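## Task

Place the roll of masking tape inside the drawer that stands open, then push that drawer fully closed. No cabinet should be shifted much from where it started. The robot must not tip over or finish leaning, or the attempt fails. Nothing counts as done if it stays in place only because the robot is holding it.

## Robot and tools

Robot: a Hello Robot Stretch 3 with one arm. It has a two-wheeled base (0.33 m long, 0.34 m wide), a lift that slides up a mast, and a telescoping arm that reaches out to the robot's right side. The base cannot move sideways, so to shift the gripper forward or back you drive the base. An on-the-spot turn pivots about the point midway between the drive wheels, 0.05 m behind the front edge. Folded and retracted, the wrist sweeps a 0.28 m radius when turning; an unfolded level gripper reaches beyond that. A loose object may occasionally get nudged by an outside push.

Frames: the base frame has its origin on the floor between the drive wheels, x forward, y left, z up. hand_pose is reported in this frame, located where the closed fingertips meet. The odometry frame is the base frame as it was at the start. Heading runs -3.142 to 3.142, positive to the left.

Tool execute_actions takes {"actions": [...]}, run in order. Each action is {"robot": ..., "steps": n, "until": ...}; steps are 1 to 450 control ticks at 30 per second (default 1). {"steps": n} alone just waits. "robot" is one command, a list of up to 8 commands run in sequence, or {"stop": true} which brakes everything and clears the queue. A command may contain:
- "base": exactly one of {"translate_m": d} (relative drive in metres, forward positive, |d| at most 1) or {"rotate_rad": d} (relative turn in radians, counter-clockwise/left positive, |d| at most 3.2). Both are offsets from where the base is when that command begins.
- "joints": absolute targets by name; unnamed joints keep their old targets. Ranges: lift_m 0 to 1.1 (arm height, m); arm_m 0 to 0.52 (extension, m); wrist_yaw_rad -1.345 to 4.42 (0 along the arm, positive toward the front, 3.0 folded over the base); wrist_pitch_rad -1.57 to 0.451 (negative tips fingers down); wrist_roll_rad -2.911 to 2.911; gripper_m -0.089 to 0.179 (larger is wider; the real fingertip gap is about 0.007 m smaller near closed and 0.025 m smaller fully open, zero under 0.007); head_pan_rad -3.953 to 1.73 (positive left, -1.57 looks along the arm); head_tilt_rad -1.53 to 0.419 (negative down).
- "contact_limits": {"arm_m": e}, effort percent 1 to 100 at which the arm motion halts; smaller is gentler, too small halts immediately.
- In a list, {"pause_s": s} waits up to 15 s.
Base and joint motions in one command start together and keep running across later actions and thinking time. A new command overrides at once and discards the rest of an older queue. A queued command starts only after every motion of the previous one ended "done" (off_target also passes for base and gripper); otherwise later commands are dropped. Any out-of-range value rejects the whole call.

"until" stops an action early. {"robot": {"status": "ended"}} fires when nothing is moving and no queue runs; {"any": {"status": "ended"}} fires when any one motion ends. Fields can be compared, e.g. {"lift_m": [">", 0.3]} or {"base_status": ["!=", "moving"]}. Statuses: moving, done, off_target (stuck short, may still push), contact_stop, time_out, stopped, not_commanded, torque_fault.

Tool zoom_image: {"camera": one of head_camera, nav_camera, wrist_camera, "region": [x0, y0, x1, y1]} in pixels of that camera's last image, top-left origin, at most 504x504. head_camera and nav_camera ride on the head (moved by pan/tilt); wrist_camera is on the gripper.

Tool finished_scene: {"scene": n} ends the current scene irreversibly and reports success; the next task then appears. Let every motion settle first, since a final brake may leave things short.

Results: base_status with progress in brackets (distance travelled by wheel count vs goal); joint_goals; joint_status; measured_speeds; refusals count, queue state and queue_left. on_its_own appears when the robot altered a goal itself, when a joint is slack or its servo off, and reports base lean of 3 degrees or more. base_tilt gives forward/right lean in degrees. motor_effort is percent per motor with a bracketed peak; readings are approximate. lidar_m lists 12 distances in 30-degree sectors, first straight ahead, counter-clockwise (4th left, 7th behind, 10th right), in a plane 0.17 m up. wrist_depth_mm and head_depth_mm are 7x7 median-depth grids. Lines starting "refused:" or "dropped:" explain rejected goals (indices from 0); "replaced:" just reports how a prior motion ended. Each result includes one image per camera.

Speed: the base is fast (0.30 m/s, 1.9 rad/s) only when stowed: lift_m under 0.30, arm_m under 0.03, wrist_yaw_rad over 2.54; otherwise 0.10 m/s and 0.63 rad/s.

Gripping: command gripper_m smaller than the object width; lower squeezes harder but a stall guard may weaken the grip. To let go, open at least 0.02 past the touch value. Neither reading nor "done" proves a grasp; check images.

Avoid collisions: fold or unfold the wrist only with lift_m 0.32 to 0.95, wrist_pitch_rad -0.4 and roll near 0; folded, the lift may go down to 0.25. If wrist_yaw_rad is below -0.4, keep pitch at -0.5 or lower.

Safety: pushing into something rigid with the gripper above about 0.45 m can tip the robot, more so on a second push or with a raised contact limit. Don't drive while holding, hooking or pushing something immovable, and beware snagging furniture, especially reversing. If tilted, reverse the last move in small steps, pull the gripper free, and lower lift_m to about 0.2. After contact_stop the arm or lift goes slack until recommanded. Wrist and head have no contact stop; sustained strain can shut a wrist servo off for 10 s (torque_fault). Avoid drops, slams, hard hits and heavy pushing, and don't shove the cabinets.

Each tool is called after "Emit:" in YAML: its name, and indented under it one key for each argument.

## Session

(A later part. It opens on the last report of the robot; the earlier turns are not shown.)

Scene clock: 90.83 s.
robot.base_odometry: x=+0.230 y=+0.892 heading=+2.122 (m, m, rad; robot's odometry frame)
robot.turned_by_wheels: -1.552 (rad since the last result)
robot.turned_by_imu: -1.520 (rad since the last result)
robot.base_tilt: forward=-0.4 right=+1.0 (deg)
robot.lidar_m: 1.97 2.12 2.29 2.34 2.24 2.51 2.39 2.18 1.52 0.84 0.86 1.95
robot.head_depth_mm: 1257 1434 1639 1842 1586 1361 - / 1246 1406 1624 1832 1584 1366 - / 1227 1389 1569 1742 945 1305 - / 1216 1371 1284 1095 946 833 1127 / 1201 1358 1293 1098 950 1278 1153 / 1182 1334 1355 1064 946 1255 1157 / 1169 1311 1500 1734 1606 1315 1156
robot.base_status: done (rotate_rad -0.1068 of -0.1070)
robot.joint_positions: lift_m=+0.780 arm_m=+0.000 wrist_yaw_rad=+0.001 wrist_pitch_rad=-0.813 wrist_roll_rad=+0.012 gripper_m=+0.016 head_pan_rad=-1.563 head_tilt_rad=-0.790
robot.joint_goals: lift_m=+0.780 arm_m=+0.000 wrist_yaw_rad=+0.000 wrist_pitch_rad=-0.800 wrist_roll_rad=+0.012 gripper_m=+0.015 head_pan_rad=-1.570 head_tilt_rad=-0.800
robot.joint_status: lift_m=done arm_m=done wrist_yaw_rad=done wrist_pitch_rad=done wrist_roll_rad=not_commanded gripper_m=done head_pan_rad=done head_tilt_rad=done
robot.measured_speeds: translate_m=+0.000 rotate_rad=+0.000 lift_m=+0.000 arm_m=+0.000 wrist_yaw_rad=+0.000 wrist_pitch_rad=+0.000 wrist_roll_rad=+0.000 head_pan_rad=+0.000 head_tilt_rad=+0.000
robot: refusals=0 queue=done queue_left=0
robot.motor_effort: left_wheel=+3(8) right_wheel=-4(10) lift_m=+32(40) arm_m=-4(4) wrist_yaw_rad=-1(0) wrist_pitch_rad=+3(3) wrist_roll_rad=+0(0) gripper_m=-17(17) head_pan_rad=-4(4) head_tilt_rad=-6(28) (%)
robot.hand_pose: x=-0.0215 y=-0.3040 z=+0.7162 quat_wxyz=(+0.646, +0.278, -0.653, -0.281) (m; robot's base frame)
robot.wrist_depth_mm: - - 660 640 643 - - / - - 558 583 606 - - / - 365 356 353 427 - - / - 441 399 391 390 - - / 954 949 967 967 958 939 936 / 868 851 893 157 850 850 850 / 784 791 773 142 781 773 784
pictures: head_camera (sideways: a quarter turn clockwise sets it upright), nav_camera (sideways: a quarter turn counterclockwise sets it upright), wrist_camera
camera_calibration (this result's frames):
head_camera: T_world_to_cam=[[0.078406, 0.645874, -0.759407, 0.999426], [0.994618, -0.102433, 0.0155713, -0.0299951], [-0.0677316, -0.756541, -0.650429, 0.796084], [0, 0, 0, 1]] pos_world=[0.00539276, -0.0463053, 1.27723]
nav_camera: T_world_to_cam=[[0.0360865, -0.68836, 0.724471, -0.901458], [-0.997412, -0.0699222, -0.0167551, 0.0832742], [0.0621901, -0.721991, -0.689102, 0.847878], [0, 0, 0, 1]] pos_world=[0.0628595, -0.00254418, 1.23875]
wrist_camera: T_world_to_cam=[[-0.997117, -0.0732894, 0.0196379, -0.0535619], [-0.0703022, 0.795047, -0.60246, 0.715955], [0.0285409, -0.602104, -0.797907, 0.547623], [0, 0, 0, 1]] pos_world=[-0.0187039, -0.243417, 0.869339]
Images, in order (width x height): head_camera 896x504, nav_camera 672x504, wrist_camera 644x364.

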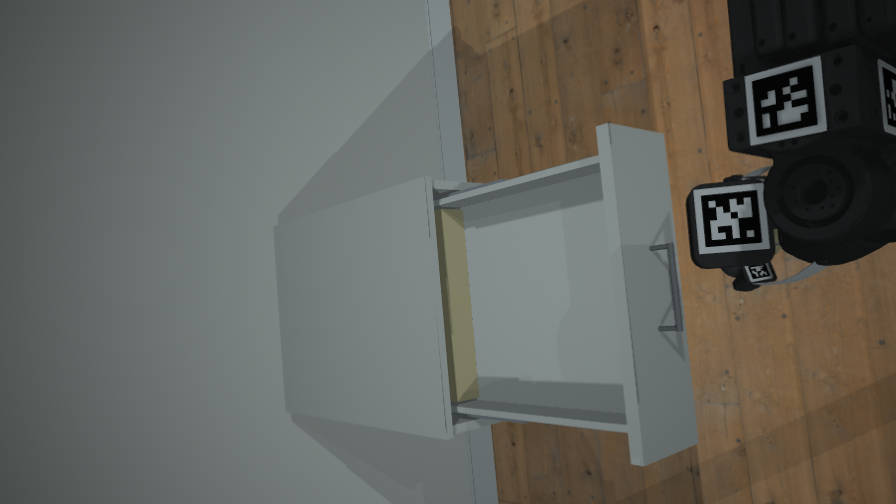

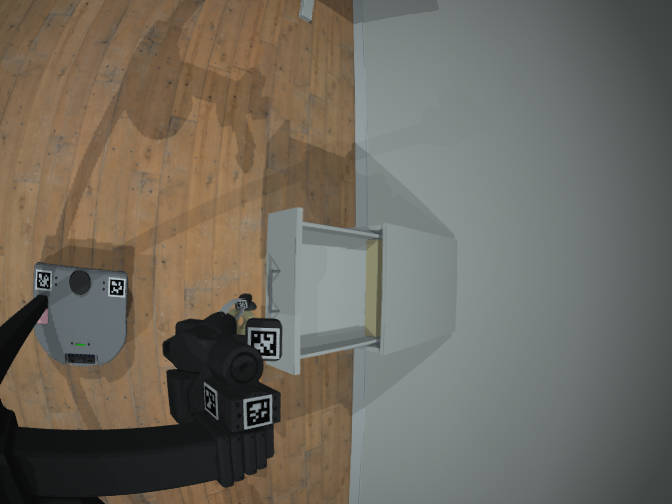

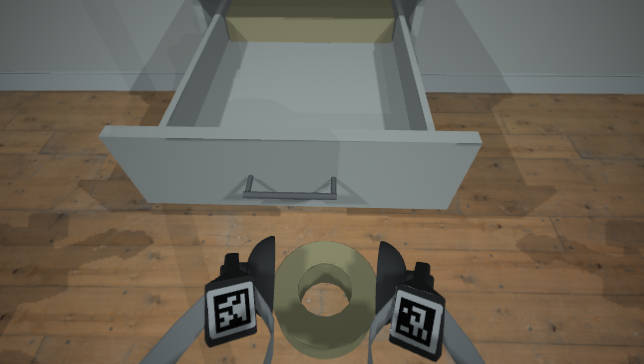

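Emit:
execute_actions:
  actions:
    - {"robot":{"base":{"translate_m":0.045},"joints":{"arm_m":0.40}},"steps":450,"until":{"robot":{"arm_m":[">",0.3]}}}
    - {"robot":{"joints":{"lift_m":0.612}},"steps":450,"until":{"robot":{"status":"ended"}}}

Scene clock: 98.37 s.
robot.base_odometry: x=+0.206 y=+0.930 heading=+2.122 (m, m, rad; robot's odometry frame)
robot.turned_by_wheels: +0.000 (rad since the last result)
robot.turned_by_imu: +0.002 (rad since the last result)
robot.base_tilt: forward=-0.4 right=+0.9 (deg)
robot.lidar_m: 1.91 2.08 2.23 2.34 2.24 2.56 2.43 2.17 1.52 0.83 1.48 1.94
robot.head_depth_mm: 1259 1428 1652 1847 1578 1330 1168 / 1244 1403 1619 1843 1599 1366 1124 / 1228 1386 1517 1087 794 1277 1152 / 1212 1372 1288 1075 922 1281 1151 / 1195 1346 1291 1095 946 1257 1153 / 1177 1327 1430 1098 1006 1253 1152 / 1168 1312 1501 1733 1604 1347 1152
robot.base_status: done (translate_m +0.0450 of +0.0450)
robot.joint_positions: lift_m=+0.612 arm_m=+0.400 wrist_yaw_rad=+0.000 wrist_pitch_rad=-0.813 wrist_roll_rad=+0.012 gripper_m=+0.016 head_pan_rad=-1.563 head_tilt_rad=-0.790
robot.joint_goals: lift_m=+0.612 arm_m=+0.400 wrist_yaw_rad=+0.000 wrist_pitch_rad=-0.800 wrist_roll_rad=+0.012 gripper_m=+0.015 head_pan_rad=-1.570 head_tilt_rad=-0.800
robot.joint_status: lift_m=done arm_m=done wrist_yaw_rad=done wrist_pitch_rad=done wrist_roll_rad=not_commanded gripper_m=done head_pan_rad=done head_tilt_rad=done
robot.measured_speeds: translate_m=+0.000 rotate_rad=+0.000 lift_m=+0.000 arm_m=+0.000 wrist_yaw_rad=+0.000 wrist_pitch_rad=+0.000 wrist_roll_rad=+0.000 head_pan_rad=+0.000 head_tilt_rad=+0.000
robot: refusals=0 queue=done queue_left=0
robot.motor_effort: left_wheel=+4(8) right_wheel=-4(6) lift_m=+32(34) arm_m=+4(5) wrist_yaw_rad=-1(1) wrist_pitch_rad=+3(3) wrist_roll_rad=+0(0) gripper_m=-16(16) head_pan_rad=-2(3) head_tilt_rad=-6(7) (%)
robot.hand_pose: x=-0.0216 y=-0.7033 z=+0.5482 quat_wxyz=(+0.646, +0.278, -0.653, -0.281) (m; robot's base frame)
robot.wrist_depth_mm: 236 263 263 262 261 262 225 / 226 276 278 275 273 263 224 / 222 259 260 258 258 251 194 / 218 227 227 228 228 225 183 / 202 202 202 201 202 201 182 / 182 182 186 157 181 181 174 / 166 166 163 142 162 164 164
pictures: head_camera (sideways: a quarter turn clockwise sets it upright), nav_camera (sideways: a quarter turn counterclockwise sets it upright), wrist_camera
camera_calibration (this result's frames):
head_camera: T_world_to_cam=[[0.0784165, 0.645942, -0.759348, 0.999348], [0.994616, -0.102452, 0.0155612, -0.0299819], [-0.0677451, -0.75648, -0.650498, 0.796174], [0, 0, 0, 1]] pos_world=[0.00539195, -0.046303, 1.27723]
nav_camera: T_world_to_cam=[[0.0360752, -0.688427, 0.724408, -0.901375], [-0.997413, -0.0699036, -0.0167608, 0.0832817], [0.0621773, -0.721929, -0.689168, 0.847964], [0, 0, 0, 1]] pos_world=[0.0628594, -0.00253934, 1.23875]
wrist_camera: T_world_to_cam=[[-0.997157, -0.0727576, 0.0196268, -0.0792306], [-0.0698758, 0.795178, -0.602337, 0.9322], [0.0282178, -0.601995, -0.798001, 0.173276], [0, 0, 0, 1]] pos_world=[-0.0187566, -0.642718, 0.701328]
Images, in order (width x height): head_camera 896x504, nav_camera 672x504, wrist_camera 644x364.

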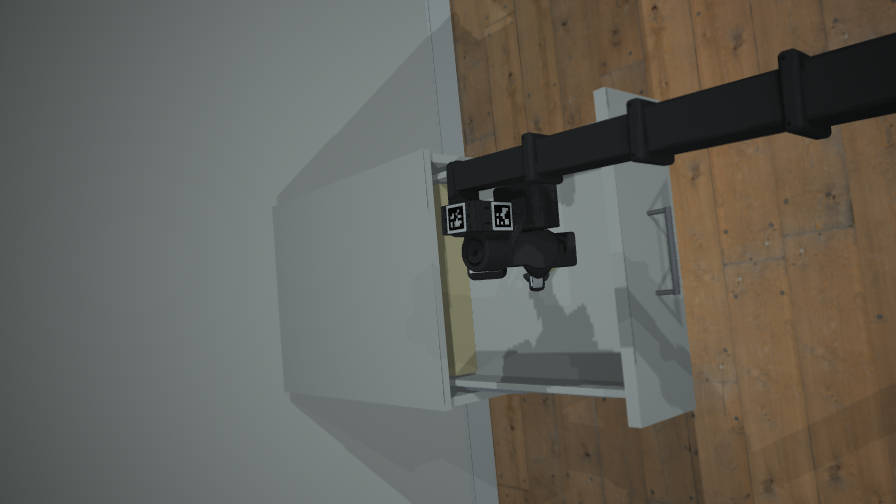

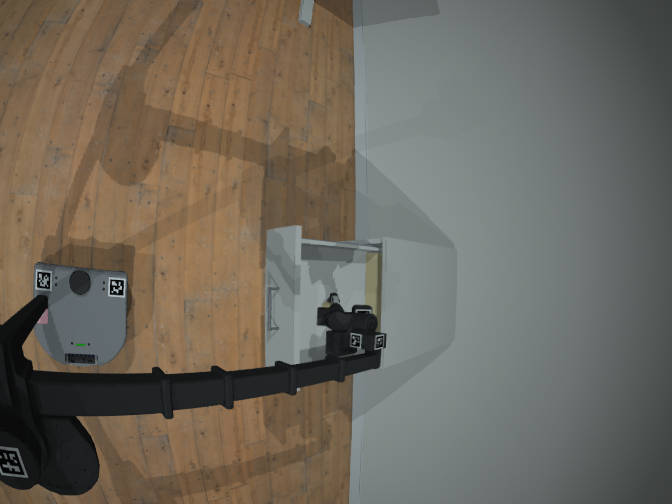

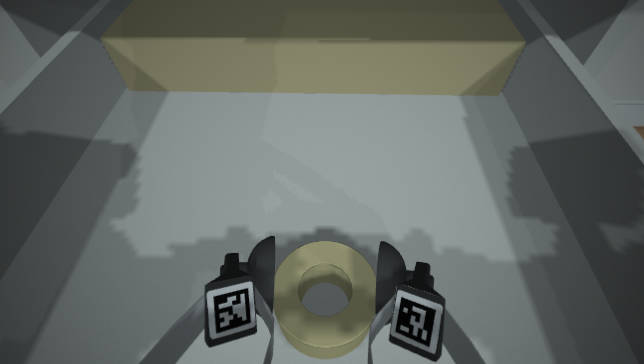

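Emit:
execute_actions:
  actions:
    - {"robot":[{"joints":{"lift_m":0.604}},{"joints":{"gripper_m":0.09}},{"joints":{"lift_m":0.69}},{"joints":{"wrist_pitch_rad":-0.3,"gripper_m":0.0,"arm_m":0.02}},{"joints":{"lift_m":0.565}}],"steps":450,"until":{"robot":{"status":"ended"}}}

Scene clock: 113.23 s.
robot.base_odometry: x=+0.206 y=+0.930 heading=+2.122 (m, m, rad; robot's odometry frame)
robot.turned_by_wheels: +0.000 (rad since the last result)
robot.turned_by_imu: +0.003 (rad since the last result)
robot.base_tilt: forward=-0.3 right=+0.9 (deg)
robot.lidar_m: 1.92 2.08 2.23 2.33 2.25 2.56 2.43 2.18 1.52 0.84 1.48 1.95
robot.head_depth_mm: 1259 1422 1648 1848 1586 1330 1147 / 1243 1413 1617 1832 1587 1302 1184 / 1229 1389 1522 1089 944 1292 1198 / 1216 1369 1284 1094 947 1250 1149 / 1198 1345 1291 1099 951 1280 1152 / 1183 1331 1433 1096 1004 1278 1154 / 1170 1315 1499 1734 1604 1347 1156
robot.base_status: done (translate_m +0.0450 of +0.0450)
robot.joint_positions: lift_m=+0.565 arm_m=+0.020 wrist_yaw_rad=+0.000 wrist_pitch_rad=-0.322 wrist_roll_rad=+0.012 gripper_m=+0.000 head_pan_rad=-1.563 head_tilt_rad=-0.790
robot.joint_goals: lift_m=+0.565 arm_m=+0.020 wrist_yaw_rad=+0.000 wrist_pitch_rad=-0.300 wrist_roll_rad=+0.012 gripper_m=+0.000 head_pan_rad=-1.570 head_tilt_rad=-0.800
robot.joint_status: lift_m=done arm_m=done wrist_yaw_rad=done wrist_pitch_rad=done wrist_roll_rad=not_commanded gripper_m=done head_pan_rad=done head_tilt_rad=done
robot.measured_speeds: translate_m=+0.000 rotate_rad=+0.000 lift_m=+0.000 arm_m=+0.000 wrist_yaw_rad=+0.000 wrist_pitch_rad=+0.000 wrist_roll_rad=+0.000 head_pan_rad=+0.000 head_tilt_rad=+0.000
robot: refusals=0 queue=done queue_left=0
robot.motor_effort: left_wheel=+3(3) right_wheel=-3(4) lift_m=+32(40) arm_m=-4(3) wrist_yaw_rad=-1(1) wrist_pitch_rad=+5(6) wrist_roll_rad=+0(0) gripper_m=-4(84) head_pan_rad=-4(5) head_tilt_rad=-6(6) (%)
robot.hand_pose: x=-0.0215 y=-0.4008 z=+0.6000 quat_wxyz=(+0.694, +0.113, -0.702, -0.114) (m; robot's base frame)
robot.wrist_depth_mm: - - - - - - - / - - 843 756 817 - - / - - 614 616 600 - - / - 240 238 235 235 236 242 / - 261 254 251 251 250 - / 946 282 278 - 273 271 953 / 794 795 787 758 816 824 836
pictures: head_camera (sideways: a quarter turn clockwise sets it upright), nav_camera (sideways: a quarter turn counterclockwise sets it upright), wrist_camera
camera_calibration (this result's frames):
head_camera: T_world_to_cam=[[0.0784163, 0.645963, -0.75933, 0.999325], [0.994616, -0.102452, 0.0155582, -0.029978], [-0.0677451, -0.756462, -0.650519, 0.796201], [0, 0, 0, 1]] pos_world=[0.00539195, -0.0463023, 1.27723]
nav_camera: T_world_to_cam=[[0.0360754, -0.688447, 0.724389, -0.90135], [-0.997413, -0.0699032, -0.0167625, 0.0832839], [0.0621772, -0.72191, -0.689188, 0.84799], [0, 0, 0, 1]] pos_world=[0.0628594, -0.00253761, 1.23875]
wrist_camera: T_world_to_cam=[[-0.997134, -0.055306, 0.051622, -0.0703457], [-0.0700491, 0.41718, -0.90612, 0.753612], [0.0285782, -0.90714, -0.419859, 0.0475267], [0, 0, 0, 1]] pos_world=[-0.0187125, -0.275169, 0.706449]
Images, in order (width x height): head_camera 896x504, nav_camera 672x504, wrist_camera 644x364.

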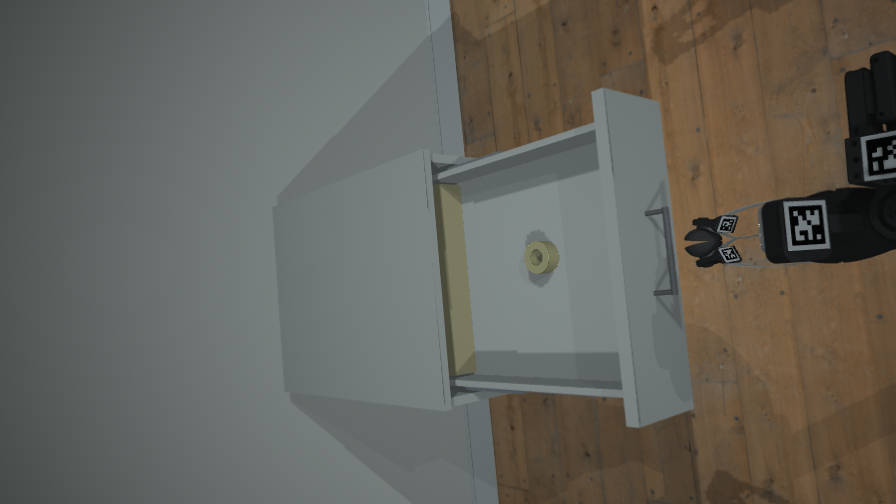

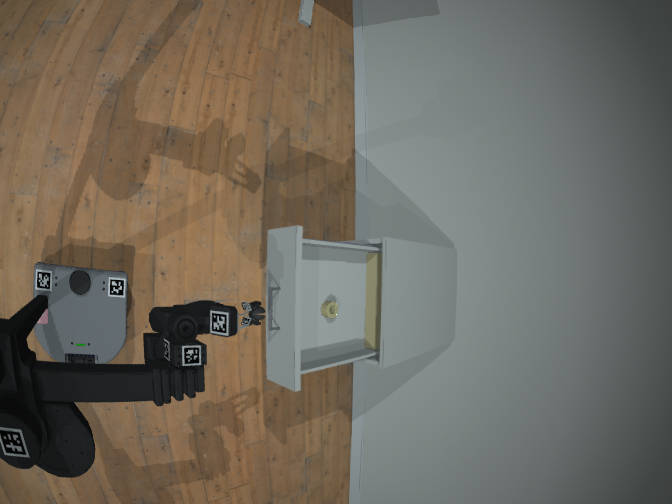

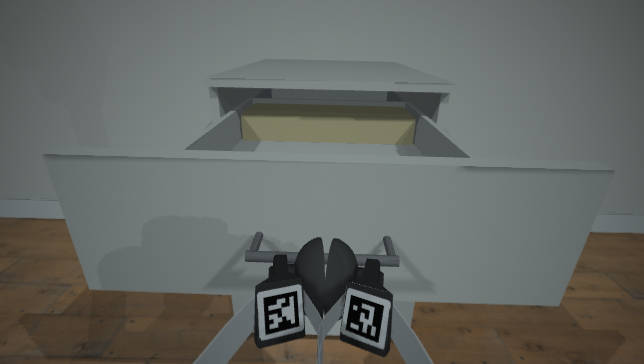

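Emit:
execute_actions:
  actions:
    - {"robot":[{"joints":{"lift_m":0.559,"arm_m":0.078}},{"joints":{"arm_m":0.415},"contact_limits":{"arm_m":18}}],"steps":450,"until":{"robot":{"status":"ended"}}}

Scene clock: 120.77 s.
robot.base_odometry: x=+0.206 y=+0.930 heading=+2.122 (m, m, rad; robot's odometry frame)
robot.turned_by_wheels: +0.000 (rad since the last result)
robot.turned_by_imu: +0.002 (rad since the last result)
robot.base_tilt: forward=-0.4 right=+1.0 (deg)
robot.lidar_m: 1.92 2.07 2.23 2.34 2.24 2.56 2.43 2.17 1.52 0.83 1.48 1.95
robot.head_depth_mm: 1260 1429 1654 1842 1584 1329 1148 / 1246 1407 1617 1835 1580 1356 - / 1233 1386 1527 1052 1350 1301 1144 / 1212 1369 1287 1042 1307 1334 1152 / 1196 1352 1291 1047 1215 1340 1153 / 1188 1328 1431 1097 1520 1344 1156 / 1163 1314 1492 1734 1605 1345 1155
robot.base_status: done (translate_m +0.0450 of +0.0450)
robot.joint_positions: lift_m=+0.559 arm_m=+0.415 wrist_yaw_rad=+0.007 wrist_pitch_rad=-0.325 wrist_roll_rad=+0.012 gripper_m=+0.000 head_pan_rad=-1.563 head_tilt_rad=-0.791
robot.joint_goals: lift_m=+0.559 arm_m=+0.415 wrist_yaw_rad=+0.000 wrist_pitch_rad=-0.300 wrist_roll_rad=+0.012 gripper_m=+0.000 head_pan_rad=-1.570 head_tilt_rad=-0.800
robot.joint_status: lift_m=done arm_m=done wrist_yaw_rad=done wrist_pitch_rad=done wrist_roll_rad=not_commanded gripper_m=done head_pan_rad=done head_tilt_rad=done
robot.measured_speeds: translate_m=+0.000 rotate_rad=+0.000 lift_m=+0.000 arm_m=+0.000 wrist_yaw_rad=+0.000 wrist_pitch_rad=+0.000 wrist_roll_rad=+0.000 head_pan_rad=+0.000 head_tilt_rad=+0.000
robot: refusals=0 queue=done queue_left=0
robot.motor_effort: left_wheel=+4(5) right_wheel=-6(7) lift_m=+32(31) arm_m=+5(8) wrist_yaw_rad=-4(5) wrist_pitch_rad=+6(6) wrist_roll_rad=+0(0) gripper_m=-4(4) head_pan_rad=-4(4) head_tilt_rad=-6(6) (%)
robot.contact_limits: arm_m 18 (drawing in: default 23, maximum 37; extending or still: default 31, maximum 51)
robot.hand_pose: x=-0.0199 y=-0.7947 z=+0.5932 quat_wxyz=(+0.694, +0.116, -0.701, -0.113) (m; robot's base frame)
robot.wrist_depth_mm: 672 694 680 673 671 669 676 / 722 702 448 469 497 698 709 / 197 199 203 208 213 217 250 / 171 172 175 174 173 171 171 / 177 175 173 171 170 167 166 / 193 191 186 - 184 182 179 / 212 208 209 208 200 197 195
pictures: head_camera (sideways: a quarter turn clockwise sets it upright), nav_camera (sideways: a quarter turn counterclockwise sets it upright), wrist_camera
camera_calibration (this result's frames):
head_camera: T_world_to_cam=[[0.0784118, 0.646604, -0.758785, 0.998614], [0.994616, -0.102466, 0.0154652, -0.029857], [-0.0677496, -0.755912, -0.651158, 0.797032], [0, 0, 0, 1]] pos_world=[0.00539177, -0.0462815, 1.27719]
nav_camera: T_world_to_cam=[[0.0360797, -0.689059, 0.723807, -0.900591], [-0.997413, -0.0698886, -0.0168152, 0.0833525], [0.0621725, -0.721327, -0.689798, 0.848784], [0, 0, 0, 1]] pos_world=[0.062859, -0.00248427, 1.23874]
wrist_camera: T_world_to_cam=[[-0.996755, -0.0619144, 0.0514482, -0.0954067], [-0.0727639, 0.419567, -0.904803, 0.912996], [0.0344344, -0.90561, -0.42271, -0.309627], [0, 0, 0, 1]] pos_world=[-0.0180021, -0.669372, 0.700108]
Images, in order (width x height): head_camera 896x504, nav_camera 672x504, wrist_camera 644x364.

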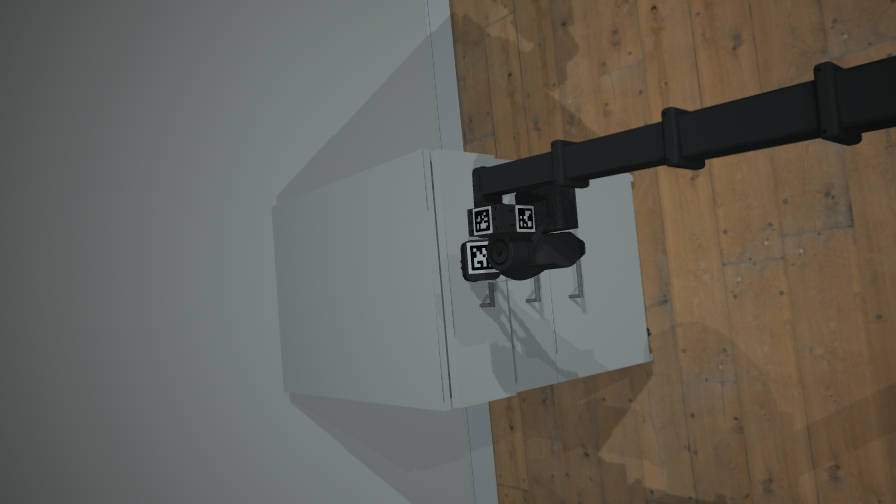

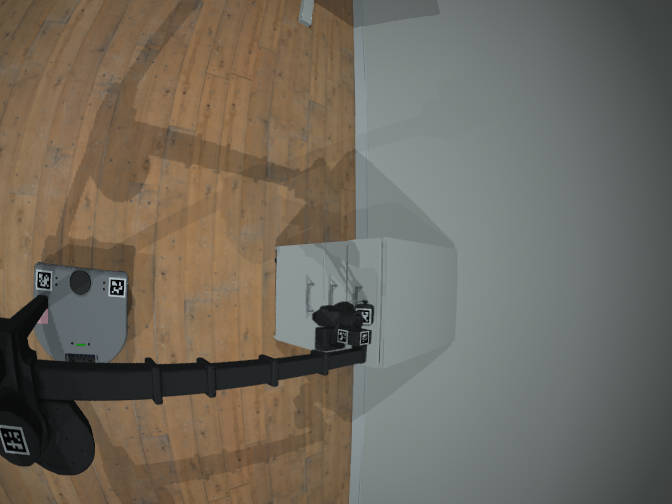

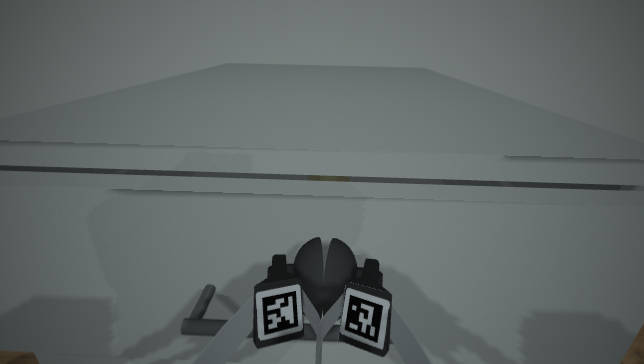

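Emit:
execute_actions:
  actions:
    - {"robot":{"joints":{"arm_m":0.442},"contact_limits":{"arm_m":13}},"steps":450,"until":{"robot":{"status":"ended"}}}
    - {"robot":{"joints":{"arm_m":0.37}},"steps":450,"until":{"robot":{"status":"ended"}}}

Scene clock: 124.43 s.
robot.base_odometry: x=+0.206 y=+0.930 heading=+2.122 (m, m, rad; robot's odometry frame)
robot.turned_by_wheels: +0.000 (rad since the last result)
robot.turned_by_imu: +0.001 (rad since the last result)
robot.base_tilt: forward=-0.4 right=+0.9 (deg)
robot.lidar_m: 1.92 2.07 2.23 2.34 2.24 2.56 2.43 2.17 1.53 0.84 1.48 1.94
robot.head_depth_mm: 1255 1427 1651 1850 1577 1327 1142 / 1244 1409 1615 1833 1580 1362 - / 1230 1393 1525 1090 - 1335 1149 / 1214 1370 1288 1050 1320 1339 1147 / 1199 1350 1290 1053 1225 1337 1151 / 1186 1325 1430 1095 1517 1340 1151 / 1170 1315 1493 1732 1602 1341 1154
robot.base_status: done (translate_m +0.0450 of +0.0450)
robot.joint_positions: lift_m=+0.559 arm_m=+0.370 wrist_yaw_rad=+0.001 wrist_pitch_rad=-0.323 wrist_roll_rad=+0.012 gripper_m=+0.000 head_pan_rad=-1.563 head_tilt_rad=-0.791
robot.joint_goals: lift_m=+0.559 arm_m=+0.370 wrist_yaw_rad=+0.000 wrist_pitch_rad=-0.300 wrist_roll_rad=+0.012 gripper_m=+0.000 head_pan_rad=-1.570 head_tilt_rad=-0.800
robot.joint_status: lift_m=done arm_m=done wrist_yaw_rad=done wrist_pitch_rad=done wrist_roll_rad=not_commanded gripper_m=done head_pan_rad=done head_tilt_rad=done
robot.measured_speeds: translate_m=+0.000 rotate_rad=+0.000 lift_m=+0.000 arm_m=+0.000 wrist_yaw_rad=+0.000 wrist_pitch_rad=+0.000 wrist_roll_rad=+0.000 head_pan_rad=+0.000 head_tilt_rad=+0.000
robot: refusals=0 queue=done queue_left=0
robot.motor_effort: left_wheel=+3(5) right_wheel=-2(6) lift_m=+32(32) arm_m=-4(15) wrist_yaw_rad=-1(4) wrist_pitch_rad=+5(10) wrist_roll_rad=+0(0) gripper_m=-2(3) head_pan_rad=-3(4) head_tilt_rad=-6(6) (%)
robot.hand_pose: x=-0.0214 y=-0.7507 z=+0.5937 quat_wxyz=(+0.694, +0.113, -0.702, -0.114) (m; robot's base frame)
robot.wrist_depth_mm: 725 726 729 715 720 708 715 / 769 747 459 481 507 748 757 / 222 221 224 218 216 221 787 / 233 231 231 227 226 224 230 / 256 250 244 242 242 241 885 / 898 270 267 - 264 261 965 / 779 296 296 296 286 285 827
pictures: head_camera (sideways: a quarter turn clockwise sets it upright), nav_camera (sideways: a quarter turn counterclockwise sets it upright), wrist_camera
replaced: robot.arm_m: its motion had ended contact_stop
camera_calibration (this result's frames):
head_camera: T_world_to_cam=[[0.0784117, 0.646611, -0.75878, 0.998607], [0.994616, -0.102466, 0.0154644, -0.0298559], [-0.0677496, -0.755907, -0.651164, 0.79704], [0, 0, 0, 1]] pos_world=[0.00539178, -0.0462813, 1.27719]
nav_camera: T_world_to_cam=[[0.0360798, -0.689065, 0.723801, -0.900584], [-0.997413, -0.0698886, -0.0168157, 0.0833532], [0.0621725, -0.721322, -0.689804, 0.848791], [0, 0, 0, 1]] pos_world=[0.062859, -0.00248375, 1.23874]
wrist_camera: T_world_to_cam=[[-0.997113, -0.0557454, 0.0515581, -0.0895752], [-0.0702083, 0.418199, -0.905638, 0.894381], [0.0289236, -0.906643, -0.420905, -0.271504], [0, 0, 0, 1]] pos_world=[-0.0186707, -0.625179, 0.700326]
Images, in order (width x height): head_camera 896x504, nav_camera 672x504, wrist_camera 644x364.

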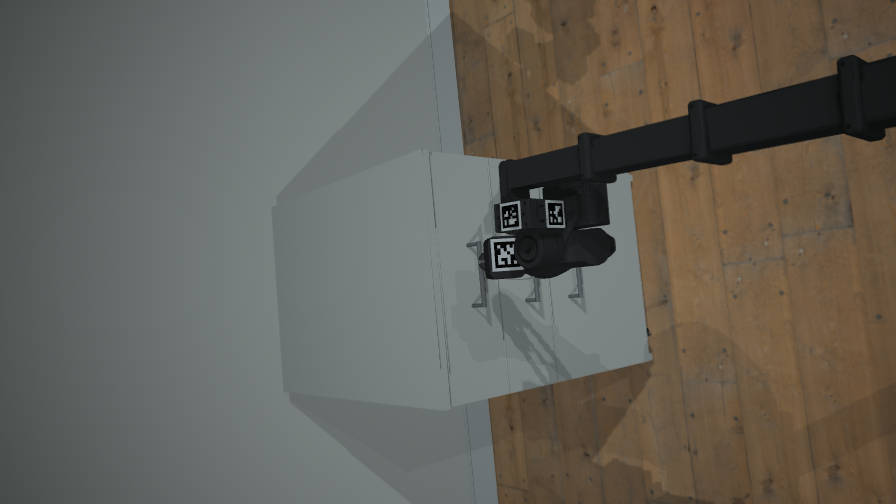

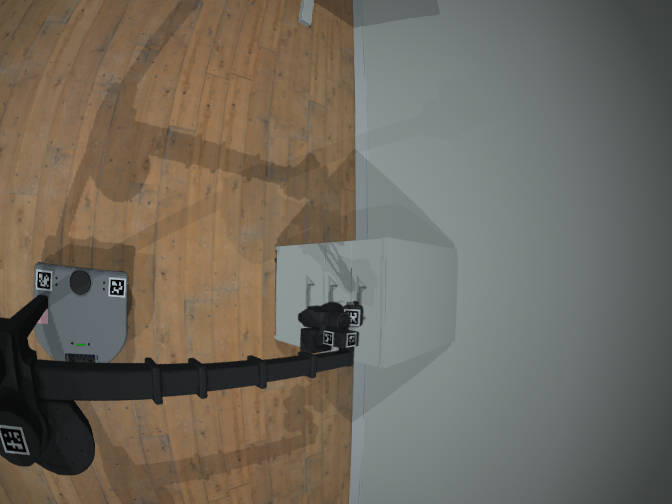

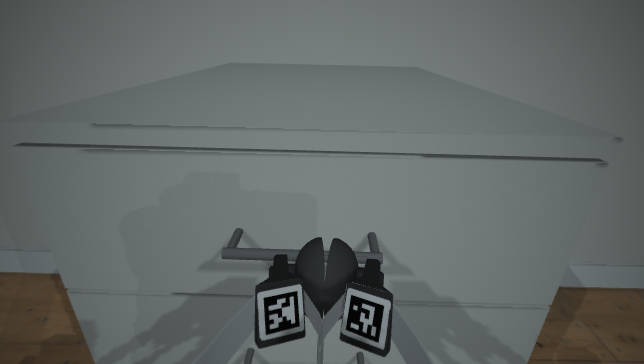

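Emit:
zoom_image:
  camera: "head_camera"
  region: [410, 300, 600, 430]

Region (410, 300, 600, 430) of head_camera's 896x504 image, scaled by 2.653, with more detail than that image has; it fills the top 345 rows of this view, and the rest is white.

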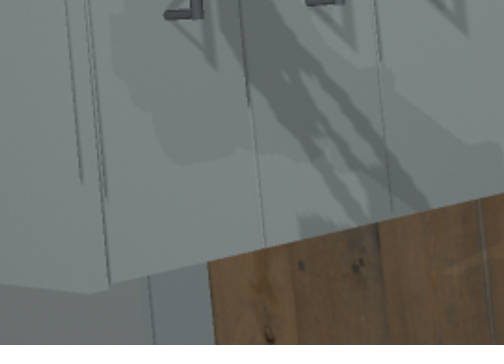

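Emit:
finished_scene:
  scene: 2

The scene is finished: the task was done.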